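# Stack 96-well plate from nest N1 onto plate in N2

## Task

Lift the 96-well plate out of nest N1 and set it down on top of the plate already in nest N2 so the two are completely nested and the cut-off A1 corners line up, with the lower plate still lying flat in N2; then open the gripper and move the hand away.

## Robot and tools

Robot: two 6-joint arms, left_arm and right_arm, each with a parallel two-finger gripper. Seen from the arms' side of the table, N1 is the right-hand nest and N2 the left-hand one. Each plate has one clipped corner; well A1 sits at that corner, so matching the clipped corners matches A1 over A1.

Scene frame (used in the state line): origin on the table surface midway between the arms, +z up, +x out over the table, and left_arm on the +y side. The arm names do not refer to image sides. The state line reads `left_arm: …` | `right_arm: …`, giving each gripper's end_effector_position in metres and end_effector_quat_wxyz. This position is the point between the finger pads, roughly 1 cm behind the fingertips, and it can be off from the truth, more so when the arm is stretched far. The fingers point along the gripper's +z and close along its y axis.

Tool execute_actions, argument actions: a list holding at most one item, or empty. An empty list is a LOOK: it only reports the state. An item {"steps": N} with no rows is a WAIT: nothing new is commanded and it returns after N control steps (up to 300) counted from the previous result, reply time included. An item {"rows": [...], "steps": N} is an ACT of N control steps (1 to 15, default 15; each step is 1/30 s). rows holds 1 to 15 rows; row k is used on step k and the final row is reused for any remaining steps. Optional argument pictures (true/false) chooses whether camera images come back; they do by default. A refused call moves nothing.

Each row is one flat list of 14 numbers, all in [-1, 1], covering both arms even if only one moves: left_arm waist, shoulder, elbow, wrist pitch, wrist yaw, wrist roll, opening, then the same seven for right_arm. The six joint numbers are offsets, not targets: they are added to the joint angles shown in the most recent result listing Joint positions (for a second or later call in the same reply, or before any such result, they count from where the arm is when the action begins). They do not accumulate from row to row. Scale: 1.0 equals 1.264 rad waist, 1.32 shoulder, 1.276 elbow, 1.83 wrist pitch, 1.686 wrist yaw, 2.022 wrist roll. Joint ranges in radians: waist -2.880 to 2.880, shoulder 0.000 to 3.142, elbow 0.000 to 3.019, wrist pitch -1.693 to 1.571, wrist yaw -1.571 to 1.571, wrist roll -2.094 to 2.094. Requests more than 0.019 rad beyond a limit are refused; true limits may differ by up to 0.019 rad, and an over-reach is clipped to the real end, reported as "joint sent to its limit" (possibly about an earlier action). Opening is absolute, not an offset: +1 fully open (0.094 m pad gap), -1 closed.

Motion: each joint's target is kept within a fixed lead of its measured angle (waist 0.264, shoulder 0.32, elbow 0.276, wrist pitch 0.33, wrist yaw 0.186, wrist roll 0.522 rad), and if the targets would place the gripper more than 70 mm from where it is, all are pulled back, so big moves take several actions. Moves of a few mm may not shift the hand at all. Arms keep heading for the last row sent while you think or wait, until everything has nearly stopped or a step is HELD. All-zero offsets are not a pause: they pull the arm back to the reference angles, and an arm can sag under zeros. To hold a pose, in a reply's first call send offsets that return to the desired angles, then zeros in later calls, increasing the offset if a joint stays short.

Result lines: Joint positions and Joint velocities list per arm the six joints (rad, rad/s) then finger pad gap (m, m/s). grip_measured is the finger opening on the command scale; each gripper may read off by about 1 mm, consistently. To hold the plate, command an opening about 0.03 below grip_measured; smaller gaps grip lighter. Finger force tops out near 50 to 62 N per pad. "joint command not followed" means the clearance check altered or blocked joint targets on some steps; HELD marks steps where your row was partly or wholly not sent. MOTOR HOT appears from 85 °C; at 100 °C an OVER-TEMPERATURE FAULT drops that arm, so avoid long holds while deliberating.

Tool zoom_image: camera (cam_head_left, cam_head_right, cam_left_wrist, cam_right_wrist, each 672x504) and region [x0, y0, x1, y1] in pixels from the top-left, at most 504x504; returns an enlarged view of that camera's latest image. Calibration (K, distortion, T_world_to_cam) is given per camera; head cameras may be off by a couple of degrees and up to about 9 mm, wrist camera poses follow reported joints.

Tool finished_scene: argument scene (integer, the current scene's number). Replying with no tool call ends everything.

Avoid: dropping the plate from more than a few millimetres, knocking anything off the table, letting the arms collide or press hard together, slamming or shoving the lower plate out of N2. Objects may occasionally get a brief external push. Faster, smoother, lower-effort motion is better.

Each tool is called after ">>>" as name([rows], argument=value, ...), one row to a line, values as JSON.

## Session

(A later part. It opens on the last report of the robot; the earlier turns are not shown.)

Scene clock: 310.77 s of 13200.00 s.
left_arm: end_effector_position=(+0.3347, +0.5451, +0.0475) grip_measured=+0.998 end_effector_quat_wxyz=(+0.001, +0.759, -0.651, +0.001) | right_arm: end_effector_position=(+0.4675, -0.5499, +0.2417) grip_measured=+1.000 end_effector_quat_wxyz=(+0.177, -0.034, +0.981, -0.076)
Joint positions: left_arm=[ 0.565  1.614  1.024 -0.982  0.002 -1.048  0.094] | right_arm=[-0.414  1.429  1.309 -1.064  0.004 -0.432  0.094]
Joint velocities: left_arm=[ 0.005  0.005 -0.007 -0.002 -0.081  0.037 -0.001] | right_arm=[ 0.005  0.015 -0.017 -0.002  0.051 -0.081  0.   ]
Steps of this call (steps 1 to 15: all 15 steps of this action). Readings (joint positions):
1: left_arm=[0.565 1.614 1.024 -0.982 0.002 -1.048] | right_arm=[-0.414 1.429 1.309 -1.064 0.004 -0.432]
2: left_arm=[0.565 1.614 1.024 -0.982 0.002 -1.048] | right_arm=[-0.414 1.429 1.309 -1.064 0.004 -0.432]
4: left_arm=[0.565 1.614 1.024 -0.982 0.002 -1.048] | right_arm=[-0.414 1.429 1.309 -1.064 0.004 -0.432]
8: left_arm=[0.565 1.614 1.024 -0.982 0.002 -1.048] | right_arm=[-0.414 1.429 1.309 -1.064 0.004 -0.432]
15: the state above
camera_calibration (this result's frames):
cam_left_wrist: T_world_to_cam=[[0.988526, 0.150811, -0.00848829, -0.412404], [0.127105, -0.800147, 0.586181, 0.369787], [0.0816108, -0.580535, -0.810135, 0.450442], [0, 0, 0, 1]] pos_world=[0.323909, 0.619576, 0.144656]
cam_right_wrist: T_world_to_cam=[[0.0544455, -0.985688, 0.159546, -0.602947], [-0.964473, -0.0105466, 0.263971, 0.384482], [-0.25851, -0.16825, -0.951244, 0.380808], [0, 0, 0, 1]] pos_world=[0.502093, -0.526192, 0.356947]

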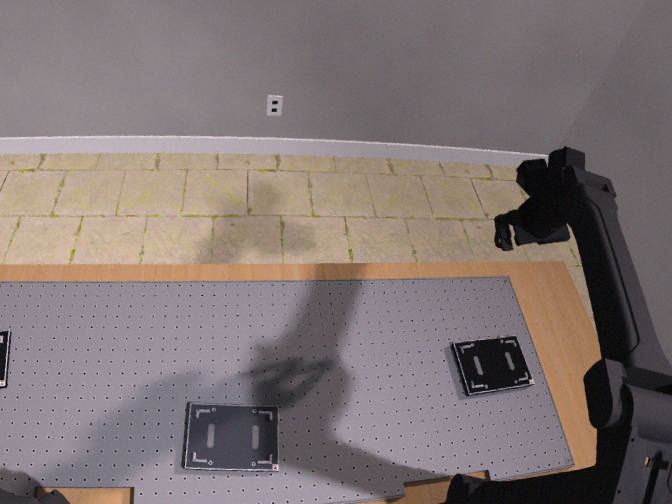

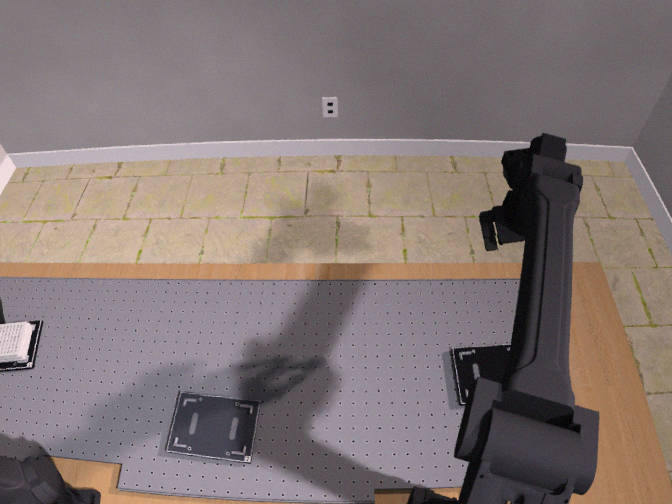

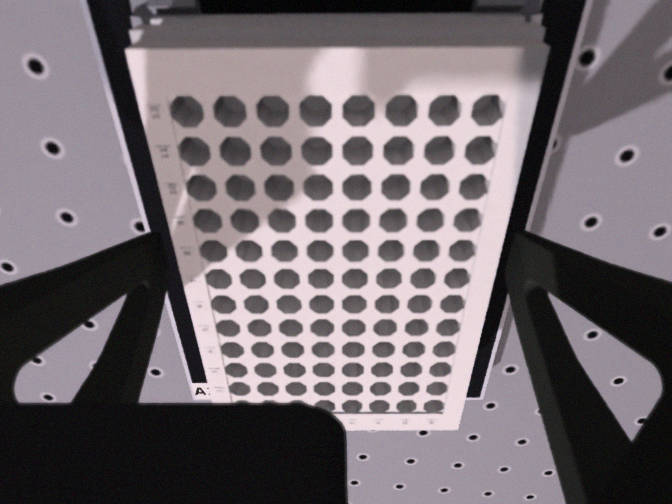

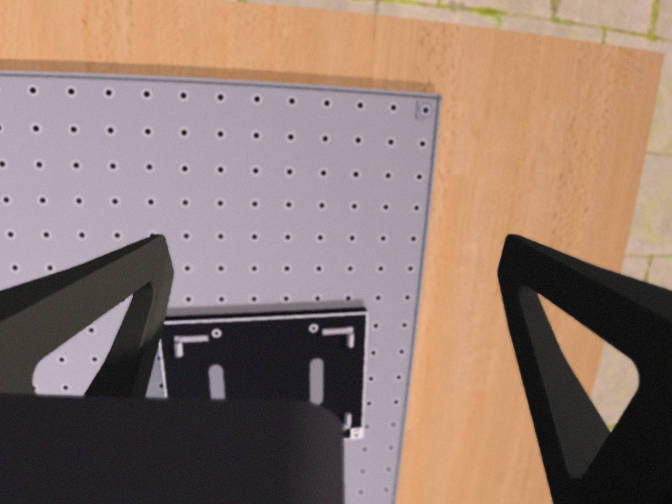

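>>> execute_actions([
  {"rows":[[0,0,0,0,0,0,0.85,0,0,0,0,0,0,1],[0,0,0,0,0,0,0.8,0,0,0,0,0,0,1],[0,0,0,0,0,0,0.78,0,0,0,0,0,0,1],[0,0,0,0,0,0,0.76,0,0,0,0,0,0,1],[0,0,0,0,0,0,0.74,0,0,0,0,0,0,1],[0,0,0,0,0,0,0.71,0,0,0,0,0,0,1]]},
], pictures=false)

>>> execute_actions([
  {"rows":[[0,0.018,0,0,0,0,0.71,0,0,0,0,0,0,1]]},
], pictures=false)

>>> execute_actions([
  {"rows":[[0.008,0.016,0,0,0,0,0.71,0,0,0,0,0,0,1]]},
], pictures=false)

>>> execute_actions([
  {"rows":[[0.008,0.016,0,0,0,0,0.71,0,0,0,0,0,0,1]]},
], pictures=false)

Scene clock: 323.47 s of 13200.00 s.
left_arm: end_effector_position=(+0.3347, +0.5451, +0.0475) grip_measured=+0.723 end_effector_quat_wxyz=(+0.001, +0.759, -0.651, +0.001) | right_arm: end_effector_position=(+0.4675, -0.5499, +0.2417) grip_measured=+1.000 end_effector_quat_wxyz=(+0.177, -0.034, +0.981, -0.076)
Joint positions: left_arm=[ 0.565  1.614  1.024 -0.982  0.002 -1.048  0.081] | right_arm=[-0.414  1.429  1.309 -1.064  0.004 -0.432  0.094]
Joint velocities: left_arm=[ 0.005 -0.005 -0.012  0.007 -0.081  0.007  0.002] | right_arm=[-0.005 -0.005 -0.002 -0.002 -0.022 -0.081  0.   ]
Steps of this call (steps 1 to 15: the robot went on to your last target; steps 16 to 90: nothing new was sent; then 9.20 s passed at rest; steps 91 to 105: all 15 steps of this action). Readings (joint positions):
91: left_arm=[0.565 1.614 1.024 -0.982 0.002 -1.048] | right_arm=[-0.414 1.429 1.309 -1.064 0.004 -0.432]
92: left_arm=[0.565 1.614 1.024 -0.982 0.002 -1.048] | right_arm=[-0.414 1.429 1.309 -1.064 0.004 -0.432]
94: left_arm=[0.565 1.614 1.024 -0.982 0.002 -1.048] | right_arm=[-0.414 1.429 1.309 -1.064 0.004 -0.432]
98: left_arm=[0.565 1.614 1.024 -0.982 0.002 -1.048] | right_arm=[-0.414 1.429 1.309 -1.064 0.004 -0.432]
105: the state above

Scene clock: 323.97 s of 13200.00 s.
left_arm: end_effector_position=(+0.3347, +0.5451, +0.0475) grip_measured=+0.723 end_effector_quat_wxyz=(+0.001, +0.759, -0.651, +0.001) | right_arm: end_effector_position=(+0.4675, -0.5499, +0.2417) grip_measured=+1.000 end_effector_quat_wxyz=(+0.177, -0.034, +0.981, -0.076)
Joint positions: left_arm=[ 0.565  1.614  1.024 -0.982  0.002 -1.048  0.081] | right_arm=[-0.414  1.429  1.309 -1.064  0.004 -0.432  0.094]
Joint velocities: left_arm=[-0.005 -0.005 -0.002 -0.012  0.022  0.081 -0.001] | right_arm=[-0.005 -0.005  0.002 -0.002 -0.007  0.007  0.   ]
Steps of this call (steps 1 to 15: all 15 steps of this action). Readings (joint positions):
1: left_arm=[0.565 1.614 1.024 -0.982 0.002 -1.048] | right_arm=[-0.414 1.429 1.309 -1.064 0.004 -0.432]
2: left_arm=[0.565 1.614 1.024 -0.982 0.002 -1.048] | right_arm=[-0.414 1.429 1.309 -1.064 0.004 -0.432]
4: left_arm=[0.565 1.614 1.024 -0.982 0.002 -1.048] | right_arm=[-0.414 1.429 1.309 -1.064 0.004 -0.432]
8: left_arm=[0.565 1.614 1.024 -0.982 0.002 -1.048] | right_arm=[-0.414 1.429 1.309 -1.064 0.004 -0.432]
15: the state above

Scene clock: 324.47 s of 13200.00 s.
left_arm: end_effector_position=(+0.3347, +0.5451, +0.0475) grip_measured=+0.723 end_effector_quat_wxyz=(+0.001, +0.759, -0.651, +0.001) | right_arm: end_effector_position=(+0.4675, -0.5499, +0.2417) grip_measured=+1.000 end_effector_quat_wxyz=(+0.177, -0.034, +0.981, -0.076)
Joint positions: left_arm=[ 0.565  1.614  1.024 -0.982  0.002 -1.048  0.081] | right_arm=[-0.414  1.429  1.309 -1.064  0.004 -0.432  0.094]
Joint velocities: left_arm=[-0.005 -0.015  0.017 -0.017 -0.022 -0.007 -0.001] | right_arm=[ 0.005 -0.005 -0.007  0.017 -0.081 -0.007  0.   ]
Steps of this call (steps 1 to 15: all 15 steps of this action). Readings (joint positions):
1: left_arm=[0.565 1.614 1.024 -0.982 0.002 -1.048] | right_arm=[-0.414 1.429 1.309 -1.064 0.004 -0.432]
2: left_arm=[0.565 1.614 1.024 -0.982 0.002 -1.048] | right_arm=[-0.414 1.429 1.309 -1.064 0.004 -0.432]
4: left_arm=[0.565 1.614 1.024 -0.982 0.002 -1.048] | right_arm=[-0.414 1.429 1.309 -1.064 0.004 -0.432]
8: left_arm=[0.565 1.614 1.024 -0.982 0.002 -1.048] | right_arm=[-0.414 1.429 1.309 -1.064 0.004 -0.432]
15: the state above

Scene clock: 324.97 s of 13200.00 s.
left_arm: end_effector_position=(+0.3347, +0.5451, +0.0475) grip_measured=+0.723 end_effector_quat_wxyz=(+0.001, +0.759, -0.651, +0.001) | right_arm: end_effector_position=(+0.4675, -0.5499, +0.2417) grip_measured=+1.000 end_effector_quat_wxyz=(+0.177, -0.034, +0.981, -0.076)
Joint positions: left_arm=[ 0.565  1.614  1.024 -0.982  0.002 -1.048  0.081] | right_arm=[-0.414  1.429  1.309 -1.064  0.004 -0.432  0.094]
Joint velocities: left_arm=[-0.005  0.005 -0.002 -0.017  0.022  0.11  -0.001] | right_arm=[-0.005  0.005  0.007 -0.012 -0.037 -0.095  0.   ]
Steps of this call (steps 1 to 15: all 15 steps of this action). Readings (joint positions):
1: left_arm=[0.565 1.614 1.024 -0.982 0.002 -1.048] | right_arm=[-0.414 1.429 1.309 -1.064 0.004 -0.432]
2: left_arm=[0.565 1.614 1.024 -0.982 0.002 -1.048] | right_arm=[-0.414 1.429 1.309 -1.064 0.004 -0.432]
4: left_arm=[0.565 1.614 1.024 -0.982 0.002 -1.048] | right_arm=[-0.414 1.429 1.309 -1.064 0.004 -0.432]
8: left_arm=[0.565 1.614 1.024 -0.982 0.002 -1.048] | right_arm=[-0.414 1.429 1.309 -1.064 0.004 -0.432]
15: the state above

Blocked or friction; try stronger, less press.

>>> execute_actions([
  {"rows":[[0.013,0.008,0,0,0,0,0.71,0,0,0,0,0,0,1]]},
], pictures=false)

>>> execute_actions([
  {"rows":[[-0.013,0.008,0,0,0,0,0.71,0,0,0,0,0,0,1]]},
])

Scene clock: 328.43 s of 13200.00 s.
left_arm: end_effector_position=(+0.3343, +0.5457, +0.0475) grip_measured=+0.723 end_effector_quat_wxyz=(+0.001, +0.760, -0.650, +0.002) | right_arm: end_effector_position=(+0.4675, -0.5499, +0.2417) grip_measured=+1.000 end_effector_quat_wxyz=(+0.177, -0.034, +0.981, -0.076)
Joint positions: left_arm=[ 0.567  1.614  1.024 -0.982  0.003 -1.048  0.081] | right_arm=[-0.414  1.429  1.309 -1.064  0.004 -0.432  0.094]
Joint velocities: left_arm=[ 0.005  0.005 -0.002  0.002  0.022 -0.051 -0.   ] | right_arm=[-0.005 -0.005 -0.017 -0.032 -0.037  0.022  0.   ]
Steps of this call (steps 1 to 15: the robot went on to your last target; steps 16 to 89: nothing new was sent; steps 90 to 104: all 15 steps of this action). Readings (joint positions):
90: left_arm=[0.566 1.614 1.024 -0.982 0.002 -1.048] | right_arm=[-0.414 1.429 1.309 -1.064 0.004 -0.432]
91: left_arm=[0.566 1.614 1.024 -0.982 0.003 -1.048] | right_arm=[-0.414 1.429 1.309 -1.064 0.004 -0.432]
93: left_arm=[0.567 1.614 1.024 -0.982 0.003 -1.048] | right_arm=[-0.414 1.429 1.309 -1.064 0.004 -0.432]
97: left_arm=[0.567 1.614 1.024 -0.982 0.003 -1.048] | right_arm=[-0.414 1.429 1.309 -1.064 0.004 -0.432]
104: the state above

Scene clock: 328.93 s of 13200.00 s.
left_arm: end_effector_position=(+0.3348, +0.5450, +0.0475) grip_measured=+0.723 end_effector_quat_wxyz=(+0.001, +0.759, -0.651, +0.001) | right_arm: end_effector_position=(+0.4675, -0.5499, +0.2417) grip_measured=+1.000 end_effector_quat_wxyz=(+0.177, -0.034, +0.981, -0.076)
Joint positions: left_arm=[ 0.565  1.614  1.024 -0.982  0.002 -1.048  0.081] | right_arm=[-0.414  1.429  1.309 -1.064  0.004 -0.432  0.094]
Joint velocities: left_arm=[-0.015 -0.005 -0.007  0.007  0.007 -0.037  0.   ] | right_arm=[-0.005 -0.005  0.002 -0.022 -0.022 -0.022  0.   ]
Steps of this call (steps 1 to 15: all 15 steps of this action). Readings (joint positions):
1: left_arm=[0.566 1.614 1.024 -0.982 0.003 -1.048] | right_arm=[-0.414 1.429 1.309 -1.064 0.004 -0.432]
2: left_arm=[0.566 1.614 1.024 -0.982 0.003 -1.048] | right_arm=[-0.414 1.429 1.309 -1.064 0.004 -0.432]
4: left_arm=[0.565 1.614 1.024 -0.982 0.002 -1.048] | right_arm=[-0.414 1.429 1.309 -1.064 0.004 -0.432]
8: left_arm=[0.565 1.614 1.024 -0.982 0.002 -1.048] | right_arm=[-0.414 1.429 1.309 -1.064 0.004 -0.432]
15: the state above
camera_calibration (this result's frames):
cam_left_wrist: T_world_to_cam=[[0.988584, 0.150434, -0.00848829, -0.412298], [0.1268, -0.800196, 0.586181, 0.369802], [0.0813893, -0.580566, -0.810135, 0.450452], [0, 0, 0, 1]] pos_world=[0.324038, 0.619454, 0.144656]
cam_right_wrist: T_world_to_cam=[[0.0544455, -0.985688, 0.159546, -0.602947], [-0.964473, -0.0105466, 0.263971, 0.384482], [-0.25851, -0.16825, -0.951244, 0.380808], [0, 0, 0, 1]] pos_world=[0.502093, -0.526192, 0.356947]

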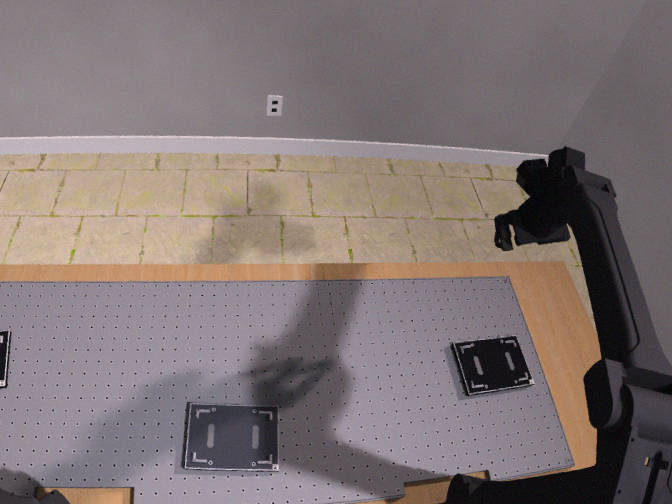

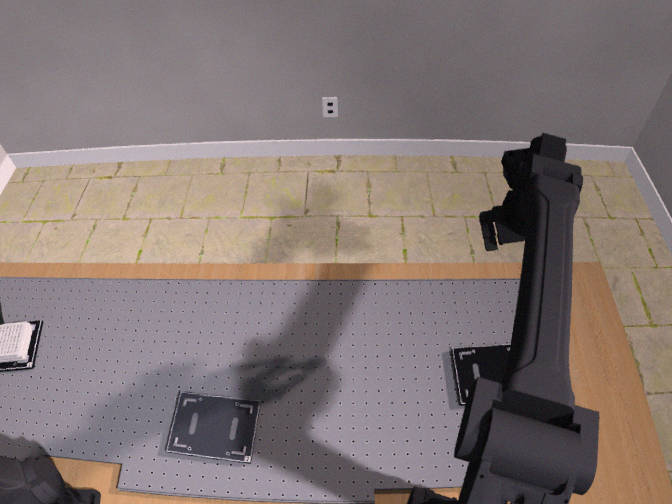

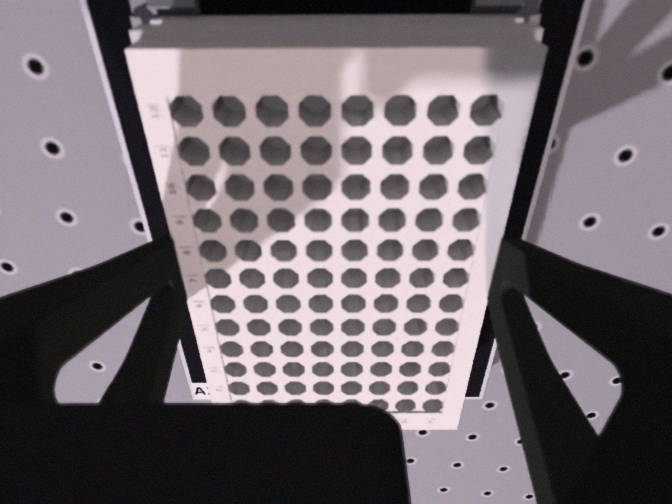

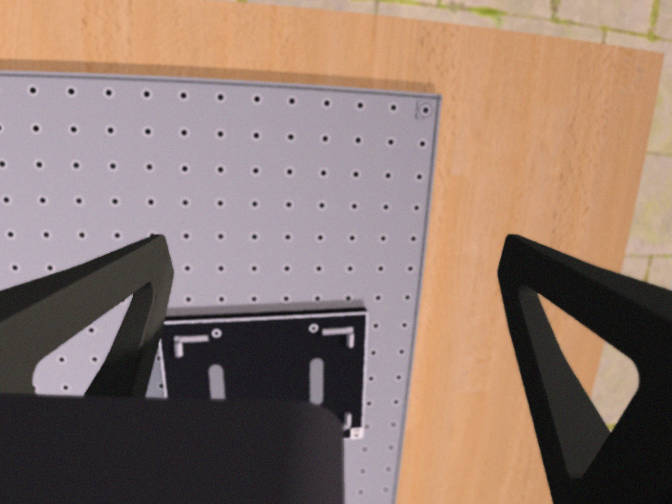

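>>> execute_actions([
  {"rows":[[-0.016,0,0,0,0,0,0.71,0,0,0,0,0,0,1]],"steps":10},
], pictures=false)

>>> execute_actions([
  {"rows":[[0.008,0,0,0,0,0,0.71,0,0,0,0,0,0,1]],"steps":10},
], pictures=false)

Scene clock: 334.53 s of 13200.00 s.
left_arm: end_effector_position=(+0.3359, +0.5437, +0.0475) grip_measured=+0.723 end_effector_quat_wxyz=(+0.001, +0.758, -0.653, -0.000) | right_arm: end_effector_position=(+0.4675, -0.5499, +0.2417) grip_measured=+1.000 end_effector_quat_wxyz=(+0.177, -0.034, +0.981, -0.076)
Joint positions: left_arm=[ 0.56   1.614  1.024 -0.982 -0.    -1.048  0.081] | right_arm=[-0.414  1.429  1.309 -1.064  0.004 -0.432  0.094]
Joint velocities: left_arm=[0.005 0.005 0.012 0.012 0.051 0.007 0.001] | right_arm=[ 0.005  0.005 -0.022 -0.022 -0.022  0.022  0.   ]
Steps of this call (steps 1 to 15: the robot went on to your last target; steps 16 to 90: nothing new was sent; then 2.27 s passed at rest; steps 91 to 100: all 10 steps of this action). Readings (joint positions):
91: left_arm=[0.564 1.614 1.024 -0.982 0.002 -1.048] | right_arm=[-0.414 1.429 1.309 -1.064 0.004 -0.432]
92: left_arm=[0.564 1.614 1.024 -0.982 0.001 -1.048] | right_arm=[-0.414 1.429 1.309 -1.064 0.004 -0.432]
94: left_arm=[0.562 1.614 1.024 -0.982 0.001 -1.048] | right_arm=[-0.414 1.429 1.309 -1.064 0.004 -0.432]
98: left_arm=[0.560 1.614 1.024 -0.982 -0.000 -1.048] | right_arm=[-0.414 1.429 1.309 -1.064 0.004 -0.432]
100: the state above

Scene clock: 334.87 s of 13200.00 s.
left_arm: end_effector_position=(+0.3356, +0.5440, +0.0475) grip_measured=+0.723 end_effector_quat_wxyz=(+0.001, +0.758, -0.652, -0.000) | right_arm: end_effector_position=(+0.4675, -0.5499, +0.2417) grip_measured=+1.000 end_effector_quat_wxyz=(+0.177, -0.034, +0.981, -0.076)
Joint positions: left_arm=[ 0.561  1.614  1.024 -0.982  0.    -1.048  0.081] | right_arm=[-0.414  1.429  1.309 -1.064  0.004 -0.432  0.094]
Joint velocities: left_arm=[-0.005 -0.005  0.002  0.007 -0.007  0.037 -0.001] | right_arm=[-0.005  0.015 -0.017 -0.032 -0.007 -0.022  0.   ]
Steps of this call (steps 1 to 10: all 10 steps of this action). Readings (joint positions):
1: left_arm=[0.561 1.614 1.024 -0.982 -0.000 -1.048] | right_arm=[-0.414 1.429 1.309 -1.064 0.004 -0.432]
2: left_arm=[0.561 1.614 1.024 -0.982 0.000 -1.048] | right_arm=[-0.414 1.429 1.309 -1.064 0.004 -0.432]
4: left_arm=[0.561 1.614 1.024 -0.982 0.000 -1.048] | right_arm=[-0.414 1.429 1.309 -1.064 0.004 -0.432]
8: left_arm=[0.561 1.614 1.024 -0.982 0.000 -1.048] | right_arm=[-0.414 1.429 1.309 -1.064 0.004 -0.432]
10: the state above

>>> execute_actions(actions=[])

>>> zoom_image(camera="cam_left_wrist", region=[90,0,250,120])

>>> zoom_image(camera="cam_left_wrist", region=[422,0,582,120])

Scene clock: 339.50 s of 13200.00 s.
left_arm: end_effector_position=(+0.3356, +0.5440, +0.0475) grip_measured=+0.723 end_effector_quat_wxyz=(+0.001, +0.758, -0.652, -0.000) | right_arm: end_effector_position=(+0.4675, -0.5499, +0.2417) grip_measured=+1.000 end_effector_quat_wxyz=(+0.177, -0.034, +0.981, -0.076)
Joint positions: left_arm=[ 0.561  1.614  1.024 -0.982  0.    -1.048  0.081] | right_arm=[-0.414  1.429  1.309 -1.064  0.004 -0.432  0.094]
Joint velocities: left_arm=[-0.005 -0.005 -0.007 -0.002 -0.037 -0.066 -0.001] | right_arm=[-0.015 -0.005  0.007 -0.022 -0.007  0.037  0.   ]
Steps of this call (steps 1 to 15: the robot went on to your last target; steps 16 to 90: nothing new was sent; then 1.63 s passed at rest). Readings (joint positions):
1: left_arm=[0.561 1.614 1.024 -0.982 0.000 -1.048] | right_arm=[-0.414 1.429 1.309 -1.064 0.004 -0.432]
2: left_arm=[0.561 1.614 1.024 -0.982 0.000 -1.048] | right_arm=[-0.414 1.429 1.309 -1.064 0.004 -0.432]
4: left_arm=[0.561 1.614 1.024 -0.982 0.000 -1.048] | right_arm=[-0.414 1.429 1.309 -1.064 0.004 -0.432]
8: left_arm=[0.561 1.614 1.024 -0.982 0.000 -1.048] | right_arm=[-0.414 1.429 1.309 -1.064 0.004 -0.432]
90: the state above
All arms were judged still, so your last target was given up. Only a new action makes them travel on or press farther. Fingers that are still opening or closing keep moving.
camera_calibration (this result's frames):
cam_left_wrist: T_world_to_cam=[[0.98914, 0.146672, -0.00944509, -0.411034], [0.12444, -0.801547, 0.584839, 0.370487], [0.0782089, -0.579663, -0.811095, 0.450424], [0, 0, 0, 1]] pos_world=[0.325239, 0.618344, 0.144779]
cam_right_wrist: T_world_to_cam=[[0.0544455, -0.985688, 0.159546, -0.602947], [-0.964473, -0.0105466, 0.263971, 0.384482], [-0.25851, -0.16825, -0.951244, 0.380808], [0, 0, 0, 1]] pos_world=[0.502093, -0.526192, 0.356947]

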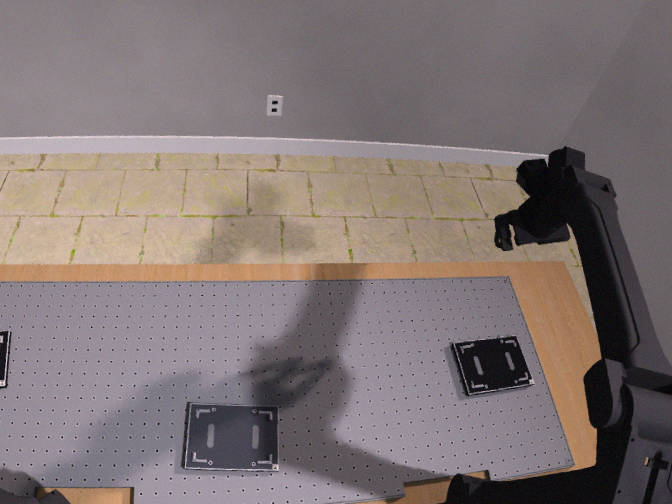

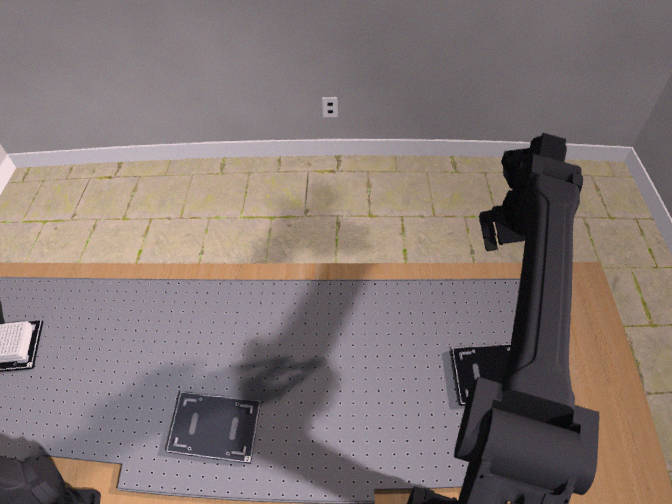

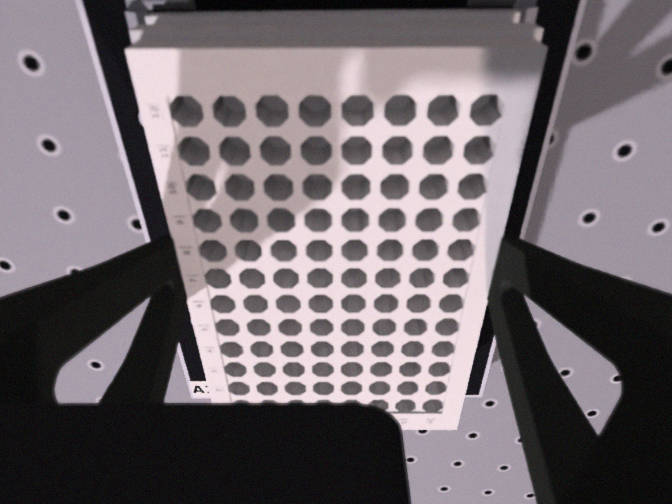

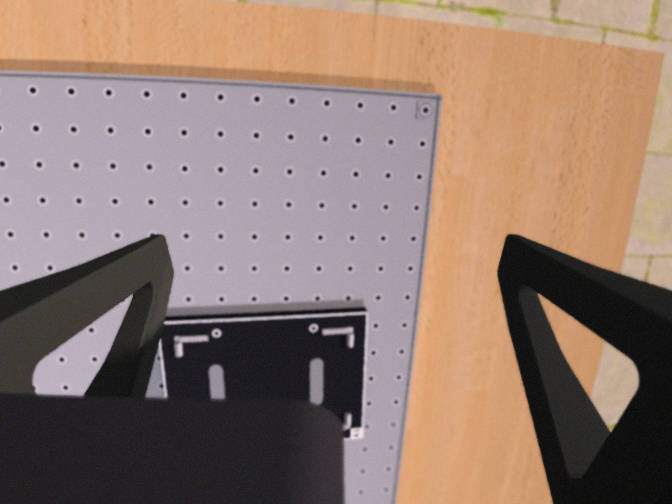

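Region (90, 0, 250, 120) of cam_left_wrist's 672x504 image, scaled by 3.150, with more detail than that image has; it fills the top 378 rows of this view, and the rest is white.

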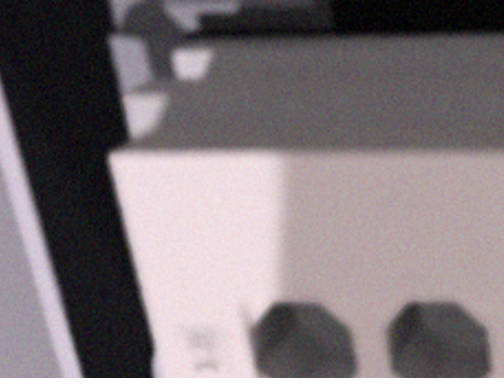

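Region (422, 0, 582, 120) of cam_left_wrist's 672x504 image, scaled by 3.150, with more detail than that image has; it fills the top 378 rows of this view, and the rest is white.

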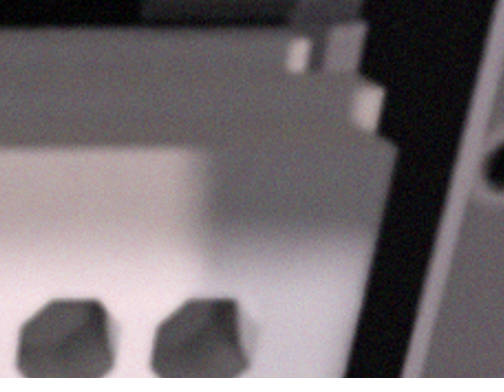

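>>> execute_actions([
  {"rows":[[0,-0.018,0,0,0,0,0.71,0,0,0,0,0,0,1],[0,-0.018,0,0,0,0,0.71,0,0,0,0,0,0,1],[0,-0.018,0,0,0,0,0.71,0,0,0,0,0,0,1],[0,-0.018,0,0,0,0,0.71,0,0,0,0,0,0,1],[0,-0.018,0,0,0,0,0.71,0,0,0,0,0,0,1],[0.011,-0.018,0,0.0095,0,0,0.71,0,0,0,0,0,0,1]]},
], pictures=false)

>>> execute_actions([
  {"steps":10},
], pictures=false)

>>> execute_actions([
  {"rows":[[0,0.024,0,0,0,0,0.71,0,0,0,0,0,0,1]]},
])

>>> zoom_image(camera="cam_left_wrist", region=[90,0,250,120])

>>> zoom_image(camera="cam_left_wrist", region=[422,0,582,120])

Scene clock: 357.77 s of 13200.00 s.
left_arm: end_effector_position=(+0.3349, +0.5464, +0.0492) grip_measured=+0.723 end_effector_quat_wxyz=(-0.002, +0.760, -0.650, +0.001) | right_arm: end_effector_position=(+0.4675, -0.5499, +0.2417) grip_measured=+1.000 end_effector_quat_wxyz=(+0.177, -0.034, +0.981, -0.076)
Joint positions: left_arm=[ 0.567  1.61   1.024 -0.98   0.001 -1.048  0.081] | right_arm=[-0.414  1.429  1.309 -1.064  0.004 -0.432  0.094]
Joint velocities: left_arm=[ 0.005 -0.005 -0.007 -0.007 -0.037 -0.007 -0.001] | right_arm=[ 0.015 -0.015  0.027  0.007 -0.051  0.11   0.   ]
Steps of this call (steps 1 to 90: nothing new was sent; then 14.77 s passed at rest; steps 91 to 105: all 15 steps of this action). Readings (joint positions):
91: left_arm=[0.561 1.613 1.024 -0.982 0.000 -1.048] | right_arm=[-0.414 1.429 1.309 -1.064 0.004 -0.432]
92: left_arm=[0.561 1.612 1.024 -0.982 0.000 -1.048] | right_arm=[-0.414 1.429 1.309 -1.064 0.004 -0.432]
94: left_arm=[0.561 1.611 1.024 -0.982 0.000 -1.048] | right_arm=[-0.414 1.429 1.309 -1.064 0.004 -0.432]
98: left_arm=[0.563 1.610 1.024 -0.980 0.000 -1.048] | right_arm=[-0.414 1.429 1.309 -1.064 0.004 -0.432]
105: the state above

Scene clock: 358.10 s of 13200.00 s.
left_arm: end_effector_position=(+0.3349, +0.5464, +0.0492) grip_measured=+0.723 end_effector_quat_wxyz=(-0.002, +0.760, -0.650, +0.001) | right_arm: end_effector_position=(+0.4675, -0.5499, +0.2417) grip_measured=+1.000 end_effector_quat_wxyz=(+0.177, -0.034, +0.981, -0.076)
Joint positions: left_arm=[ 0.567  1.61   1.024 -0.98   0.001 -1.048  0.081] | right_arm=[-0.414  1.429  1.309 -1.064  0.004 -0.432  0.094]
Joint velocities: left_arm=[-0.005  0.015  0.002  0.002 -0.037  0.022 -0.   ] | right_arm=[-0.015  0.005  0.007 -0.022 -0.037  0.022  0.   ]
Steps of this call (steps 1 to 10: the robot went on to your last target). Readings (joint positions):
1: left_arm=[0.567 1.610 1.024 -0.980 0.001 -1.048] | right_arm=[-0.414 1.429 1.309 -1.064 0.004 -0.432]
2: left_arm=[0.567 1.610 1.024 -0.980 0.001 -1.048] | right_arm=[-0.414 1.429 1.309 -1.064 0.004 -0.432]
4: left_arm=[0.567 1.610 1.024 -0.980 0.001 -1.048] | right_arm=[-0.414 1.429 1.309 -1.064 0.004 -0.432]
8: left_arm=[0.567 1.610 1.024 -0.980 0.001 -1.048] | right_arm=[-0.414 1.429 1.309 -1.064 0.004 -0.432]
10: the state above

Scene clock: 358.60 s of 13200.00 s.
left_arm: end_effector_position=(+0.3345, +0.5460, +0.0472) grip_measured=+0.723 end_effector_quat_wxyz=(+0.000, +0.760, -0.650, +0.001) | right_arm: end_effector_position=(+0.4675, -0.5499, +0.2417) grip_measured=+1.000 end_effector_quat_wxyz=(+0.177, -0.034, +0.981, -0.076)
Joint positions: left_arm=[ 0.567  1.615  1.024 -0.98   0.001 -1.048  0.081] | right_arm=[-0.414  1.429  1.309 -1.064  0.004 -0.432  0.094]
Joint velocities: left_arm=[ 0.005  0.005 -0.017  0.002 -0.022 -0.007 -0.001] | right_arm=[-0.005 -0.005 -0.002 -0.007  0.022  0.022  0.   ]
Steps of this call (steps 1 to 15: all 15 steps of this action). Readings (joint positions):
1: left_arm=[0.567 1.611 1.024 -0.980 0.001 -1.048] | right_arm=[-0.414 1.429 1.309 -1.064 0.004 -0.432]
2: left_arm=[0.567 1.613 1.024 -0.980 0.001 -1.048] | right_arm=[-0.414 1.429 1.309 -1.064 0.004 -0.432]
4: left_arm=[0.567 1.615 1.024 -0.980 0.001 -1.048] | right_arm=[-0.414 1.429 1.309 -1.064 0.004 -0.432]
8: left_arm=[0.567 1.615 1.024 -0.980 0.001 -1.048] | right_arm=[-0.414 1.429 1.309 -1.064 0.004 -0.432]
15: the state above
camera_calibration (this result's frames):
cam_left_wrist: T_world_to_cam=[[0.988298, 0.152329, -0.00788104, -0.413149], [0.128084, -0.800721, 0.585184, 0.37071], [0.0828302, -0.579346, -0.810862, 0.449684], [0, 0, 0, 1]] pos_world=[0.323585, 0.620293, 0.144442]
cam_right_wrist: T_world_to_cam=[[0.0544455, -0.985688, 0.159546, -0.602947], [-0.964473, -0.0105466, 0.263971, 0.384482], [-0.25851, -0.16825, -0.951244, 0.380808], [0, 0, 0, 1]] pos_world=[0.502093, -0.526192, 0.356947]

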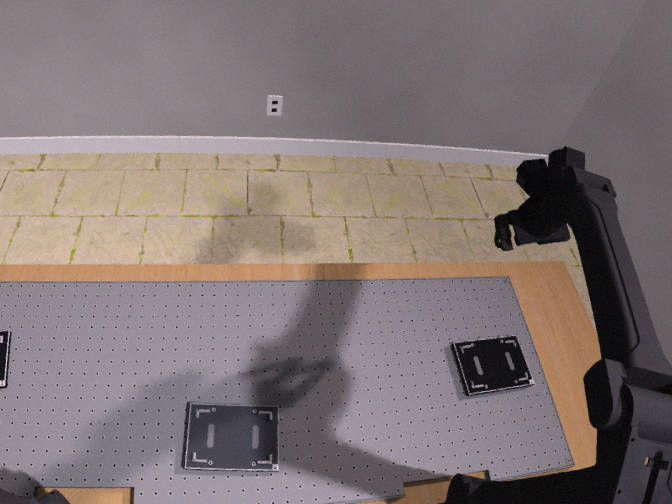

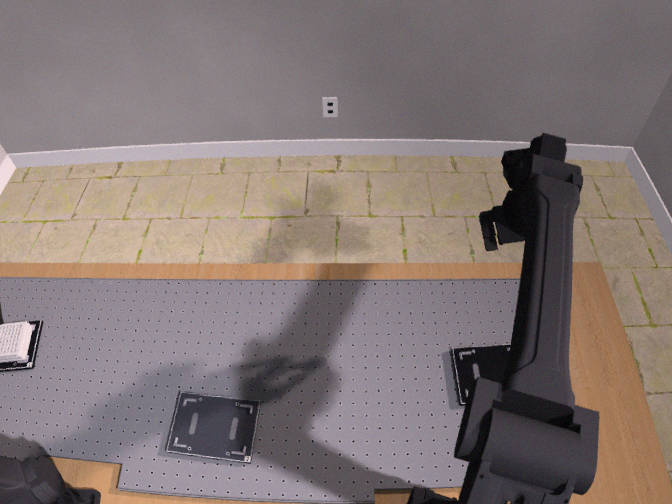

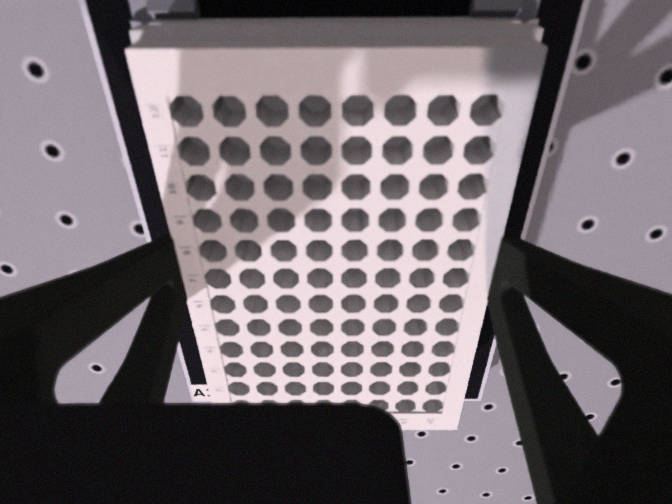

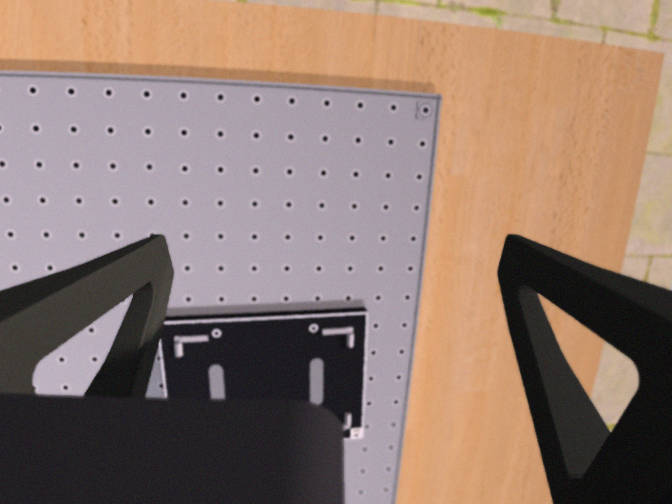

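Region (90, 0, 250, 120) of cam_left_wrist's 672x504 image, scaled by 3.150, with more detail than that image has; it fills the top 378 rows of this view, and the rest is white.

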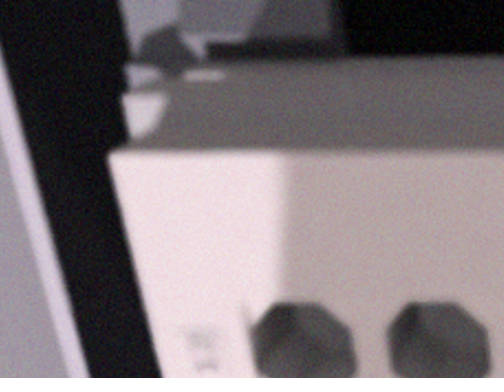

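Region (422, 0, 582, 120) of cam_left_wrist's 672x504 image, scaled by 3.150, with more detail than that image has; it fills the top 378 rows of this view, and the rest is white.

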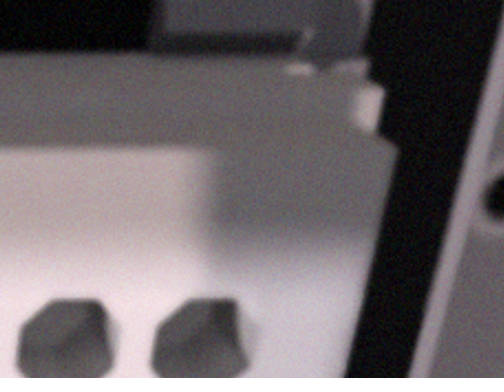

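>>> execute_actions([
  {"rows":[[0,-0.018,0,0,0,0,0.71,0,0,0,0,0,0,1],[0,-0.018,0,0,0,0,0.71,0,0,0,0,0,0,1],[0,-0.018,0,0,0,0,0.71,0,0,0,0,0,0,1],[0,-0.018,0,0,0,0,0.71,0,0,0,0,0,0,1],[0,-0.018,0,0,0,0,0.71,0,0,0,0,0,0,1],[-0.008,-0.018,0,-0.0095,0,0,0.71,0,0,0,0,0,0,1]]},
], pictures=false)

>>> execute_actions([
  {"steps":10},
], pictures=false)

>>> execute_actions([
  {"rows":[[0,0.024,0,0,0,0,0.71,0,0,0,0,0,0,1]]},
])

>>> zoom_image(camera="cam_left_wrist", region=[90,0,250,120])

>>> zoom_image(camera="cam_left_wrist", region=[422,0,582,120])

Scene clock: 373.73 s of 13200.00 s.
left_arm: end_effector_position=(+0.3346, +0.5446, +0.0491) grip_measured=+0.723 end_effector_quat_wxyz=(+0.000, +0.759, -0.651, +0.001) | right_arm: end_effector_position=(+0.4675, -0.5499, +0.2417) grip_measured=+1.000 end_effector_quat_wxyz=(+0.177, -0.034, +0.981, -0.076)
Joint positions: left_arm=[ 0.564  1.61   1.024 -0.985  0.001 -1.048  0.081] | right_arm=[-0.414  1.429  1.309 -1.064  0.004 -0.432  0.094]
Joint velocities: left_arm=[-0.015 -0.005  0.002 -0.017 -0.037 -0.007  0.001] | right_arm=[-0.005 -0.005 -0.002  0.002 -0.007 -0.022  0.   ]
Steps of this call (steps 1 to 15: the robot went on to your last target; steps 16 to 90: nothing new was sent; then 11.63 s passed at rest; steps 91 to 105: all 15 steps of this action). Readings (joint positions):
91: left_arm=[0.567 1.613 1.024 -0.980 0.001 -1.048] | right_arm=[-0.414 1.429 1.309 -1.064 0.004 -0.432]
92: left_arm=[0.567 1.612 1.024 -0.980 0.001 -1.048] | right_arm=[-0.414 1.429 1.309 -1.064 0.004 -0.432]
94: left_arm=[0.567 1.611 1.024 -0.980 0.001 -1.048] | right_arm=[-0.414 1.429 1.309 -1.064 0.004 -0.432]
98: left_arm=[0.566 1.610 1.024 -0.983 0.001 -1.048] | right_arm=[-0.414 1.429 1.309 -1.064 0.004 -0.432]
105: the state above

Scene clock: 374.07 s of 13200.00 s.
left_arm: end_effector_position=(+0.3346, +0.5446, +0.0491) grip_measured=+0.723 end_effector_quat_wxyz=(+0.000, +0.759, -0.651, +0.001) | right_arm: end_effector_position=(+0.4675, -0.5499, +0.2417) grip_measured=+1.000 end_effector_quat_wxyz=(+0.177, -0.034, +0.981, -0.076)
Joint positions: left_arm=[ 0.564  1.61   1.024 -0.985  0.001 -1.048  0.081] | right_arm=[-0.414  1.429  1.309 -1.064  0.004 -0.432  0.094]
Joint velocities: left_arm=[-0.015 -0.005  0.007  0.012 -0.066 -0.037  0.001] | right_arm=[ 0.015 -0.005  0.002  0.007  0.066 -0.022  0.   ]
Steps of this call (steps 1 to 10: the robot went on to your last target). Readings (joint positions):
1: left_arm=[0.564 1.610 1.024 -0.985 0.001 -1.048] | right_arm=[-0.414 1.429 1.309 -1.064 0.004 -0.432]
2: left_arm=[0.564 1.610 1.024 -0.985 0.001 -1.048] | right_arm=[-0.414 1.429 1.309 -1.064 0.004 -0.432]
4: left_arm=[0.564 1.610 1.024 -0.985 0.001 -1.048] | right_arm=[-0.414 1.429 1.309 -1.064 0.004 -0.432]
8: left_arm=[0.564 1.610 1.024 -0.985 0.001 -1.048] | right_arm=[-0.414 1.429 1.309 -1.064 0.004 -0.432]
10: the state above

Scene clock: 374.57 s of 13200.00 s.
left_arm: end_effector_position=(+0.3343, +0.5444, +0.0473) grip_measured=+0.723 end_effector_quat_wxyz=(+0.002, +0.759, -0.651, +0.000) | right_arm: end_effector_position=(+0.4675, -0.5499, +0.2417) grip_measured=+1.000 end_effector_quat_wxyz=(+0.177, -0.034, +0.981, -0.076)
Joint positions: left_arm=[ 0.564  1.615  1.024 -0.985  0.001 -1.048  0.081] | right_arm=[-0.414  1.429  1.309 -1.064  0.004 -0.432  0.094]
Joint velocities: left_arm=[-0.015  0.005  0.007  0.017  0.022  0.037 -0.   ] | right_arm=[-0.005 -0.005 -0.017  0.002 -0.007 -0.051  0.   ]
Steps of this call (steps 1 to 15: all 15 steps of this action). Readings (joint positions):
1: left_arm=[0.564 1.611 1.024 -0.985 0.001 -1.048] | right_arm=[-0.414 1.429 1.309 -1.064 0.004 -0.432]
2: left_arm=[0.564 1.613 1.024 -0.985 0.001 -1.048] | right_arm=[-0.414 1.429 1.309 -1.064 0.004 -0.432]
4: left_arm=[0.564 1.615 1.024 -0.985 0.001 -1.048] | right_arm=[-0.414 1.429 1.309 -1.064 0.004 -0.432]
8: left_arm=[0.564 1.615 1.024 -0.985 0.001 -1.048] | right_arm=[-0.414 1.429 1.309 -1.064 0.004 -0.432]
15: the state above
camera_calibration (this result's frames):
cam_left_wrist: T_world_to_cam=[[0.98867, 0.149664, -0.0115109, -0.411197], [0.127864, -0.799522, 0.586869, 0.368762], [0.0786301, -0.581692, -0.8096, 0.451414], [0, 0, 0, 1]] pos_world=[0.323892, 0.618959, 0.144317]
cam_right_wrist: T_world_to_cam=[[0.0544455, -0.985688, 0.159546, -0.602947], [-0.964473, -0.0105466, 0.263971, 0.384482], [-0.25851, -0.16825, -0.951244, 0.380808], [0, 0, 0, 1]] pos_world=[0.502093, -0.526192, 0.356947]

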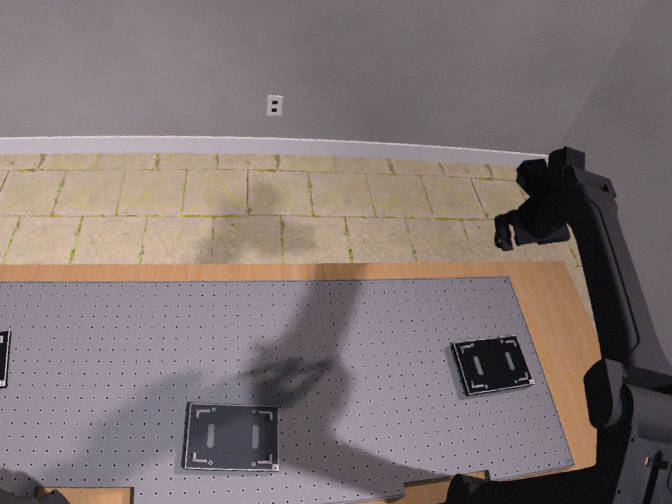

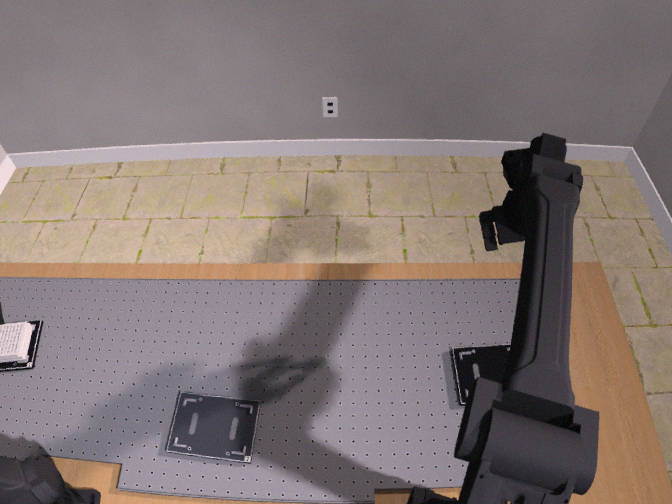

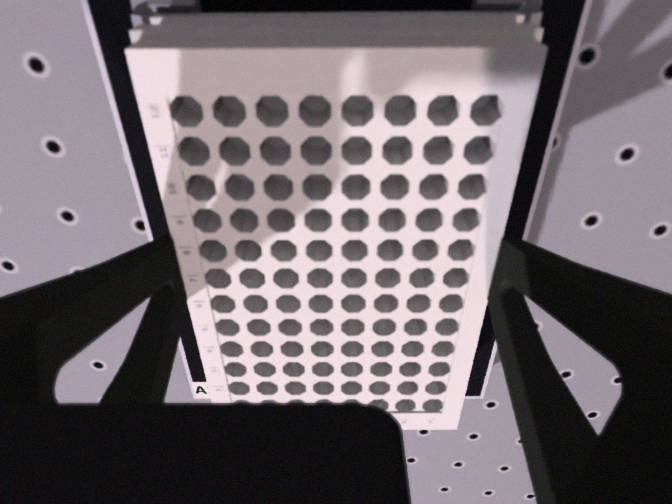

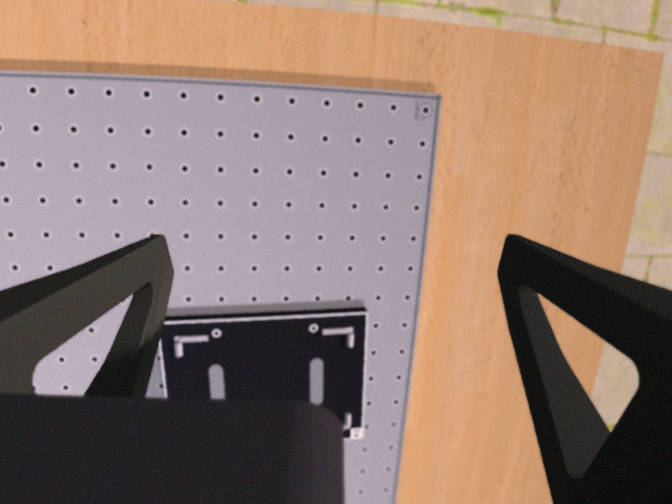

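Region (90, 0, 250, 120) of cam_left_wrist's 672x504 image, scaled by 3.150, with more detail than that image has; it fills the top 378 rows of this view, and the rest is white.

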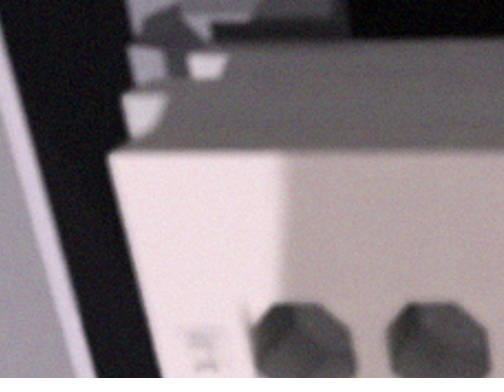

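Region (422, 0, 582, 120) of cam_left_wrist's 672x504 image, scaled by 3.150, with more detail than that image has; it fills the top 378 rows of this view, and the rest is white.

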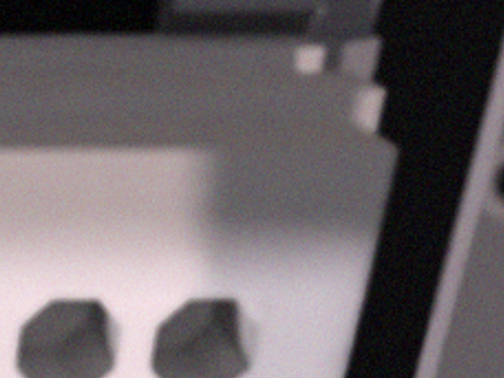

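>>> execute_actions([
  {"rows":[[-0.011,0.014,0,0,0,-0.008,0.71,0,0,0,0,0,0,1]]},
], pictures=false)

>>> execute_actions([
  {"rows":[[-0.011,0.014,0,0,0,-0.008,0.71,0,0,0,0,0,0,1]]},
], pictures=false)

Scene clock: 381.00 s of 13200.00 s.
left_arm: end_effector_position=(+0.3344, +0.5443, +0.0473) grip_measured=+0.723 end_effector_quat_wxyz=(+0.002, +0.759, -0.651, +0.000) | right_arm: end_effector_position=(+0.4675, -0.5499, +0.2417) grip_measured=+1.000 end_effector_quat_wxyz=(+0.177, -0.034, +0.981, -0.076)
Joint positions: left_arm=[ 0.564  1.615  1.024 -0.985  0.001 -1.048  0.081] | right_arm=[-0.414  1.429  1.309 -1.064  0.004 -0.432  0.094]
Joint velocities: left_arm=[ 0.005 -0.005 -0.002  0.002 -0.007 -0.066 -0.001] | right_arm=[-0.015  0.005 -0.007 -0.007 -0.022 -0.051  0.   ]
Steps of this call (steps 1 to 15: the robot went on to your last target; steps 16 to 90: nothing new was sent; then 2.93 s passed at rest; steps 91 to 105: all 15 steps of this action). Readings (joint positions):
91: left_arm=[0.564 1.615 1.024 -0.985 0.001 -1.048] | right_arm=[-0.414 1.429 1.309 -1.064 0.004 -0.432]
92: left_arm=[0.564 1.615 1.024 -0.985 0.001 -1.048] | right_arm=[-0.414 1.429 1.309 -1.064 0.004 -0.432]
94: left_arm=[0.564 1.615 1.024 -0.985 0.001 -1.048] | right_arm=[-0.414 1.429 1.309 -1.064 0.004 -0.432]
98: left_arm=[0.564 1.615 1.024 -0.985 0.001 -1.048] | right_arm=[-0.414 1.429 1.309 -1.064 0.004 -0.432]
105: the state above

Scene clock: 381.50 s of 13200.00 s.
left_arm: end_effector_position=(+0.3344, +0.5443, +0.0473) grip_measured=+0.723 end_effector_quat_wxyz=(+0.002, +0.759, -0.651, +0.000) | right_arm: end_effector_position=(+0.4675, -0.5499, +0.2417) grip_measured=+1.000 end_effector_quat_wxyz=(+0.177, -0.034, +0.981, -0.076)
Joint positions: left_arm=[ 0.564  1.615  1.024 -0.985  0.001 -1.049  0.081] | right_arm=[-0.414  1.429  1.309 -1.064  0.004 -0.432  0.094]
Joint velocities: left_arm=[-0.015 -0.005 -0.012 -0.017 -0.095  0.007  0.001] | right_arm=[-0.015 -0.005 -0.012 -0.007  0.007 -0.007  0.   ]
Steps of this call (steps 1 to 15: all 15 steps of this action). Readings (joint positions):
1: left_arm=[0.564 1.615 1.024 -0.985 0.001 -1.049] | right_arm=[-0.414 1.429 1.309 -1.064 0.004 -0.432]
2: left_arm=[0.564 1.615 1.024 -0.985 0.001 -1.049] | right_arm=[-0.414 1.429 1.309 -1.064 0.004 -0.432]
4: left_arm=[0.564 1.615 1.024 -0.985 0.001 -1.049] | right_arm=[-0.414 1.429 1.309 -1.064 0.004 -0.432]
8: left_arm=[0.564 1.615 1.024 -0.985 0.001 -1.049] | right_arm=[-0.414 1.429 1.309 -1.064 0.004 -0.432]
15: the state above


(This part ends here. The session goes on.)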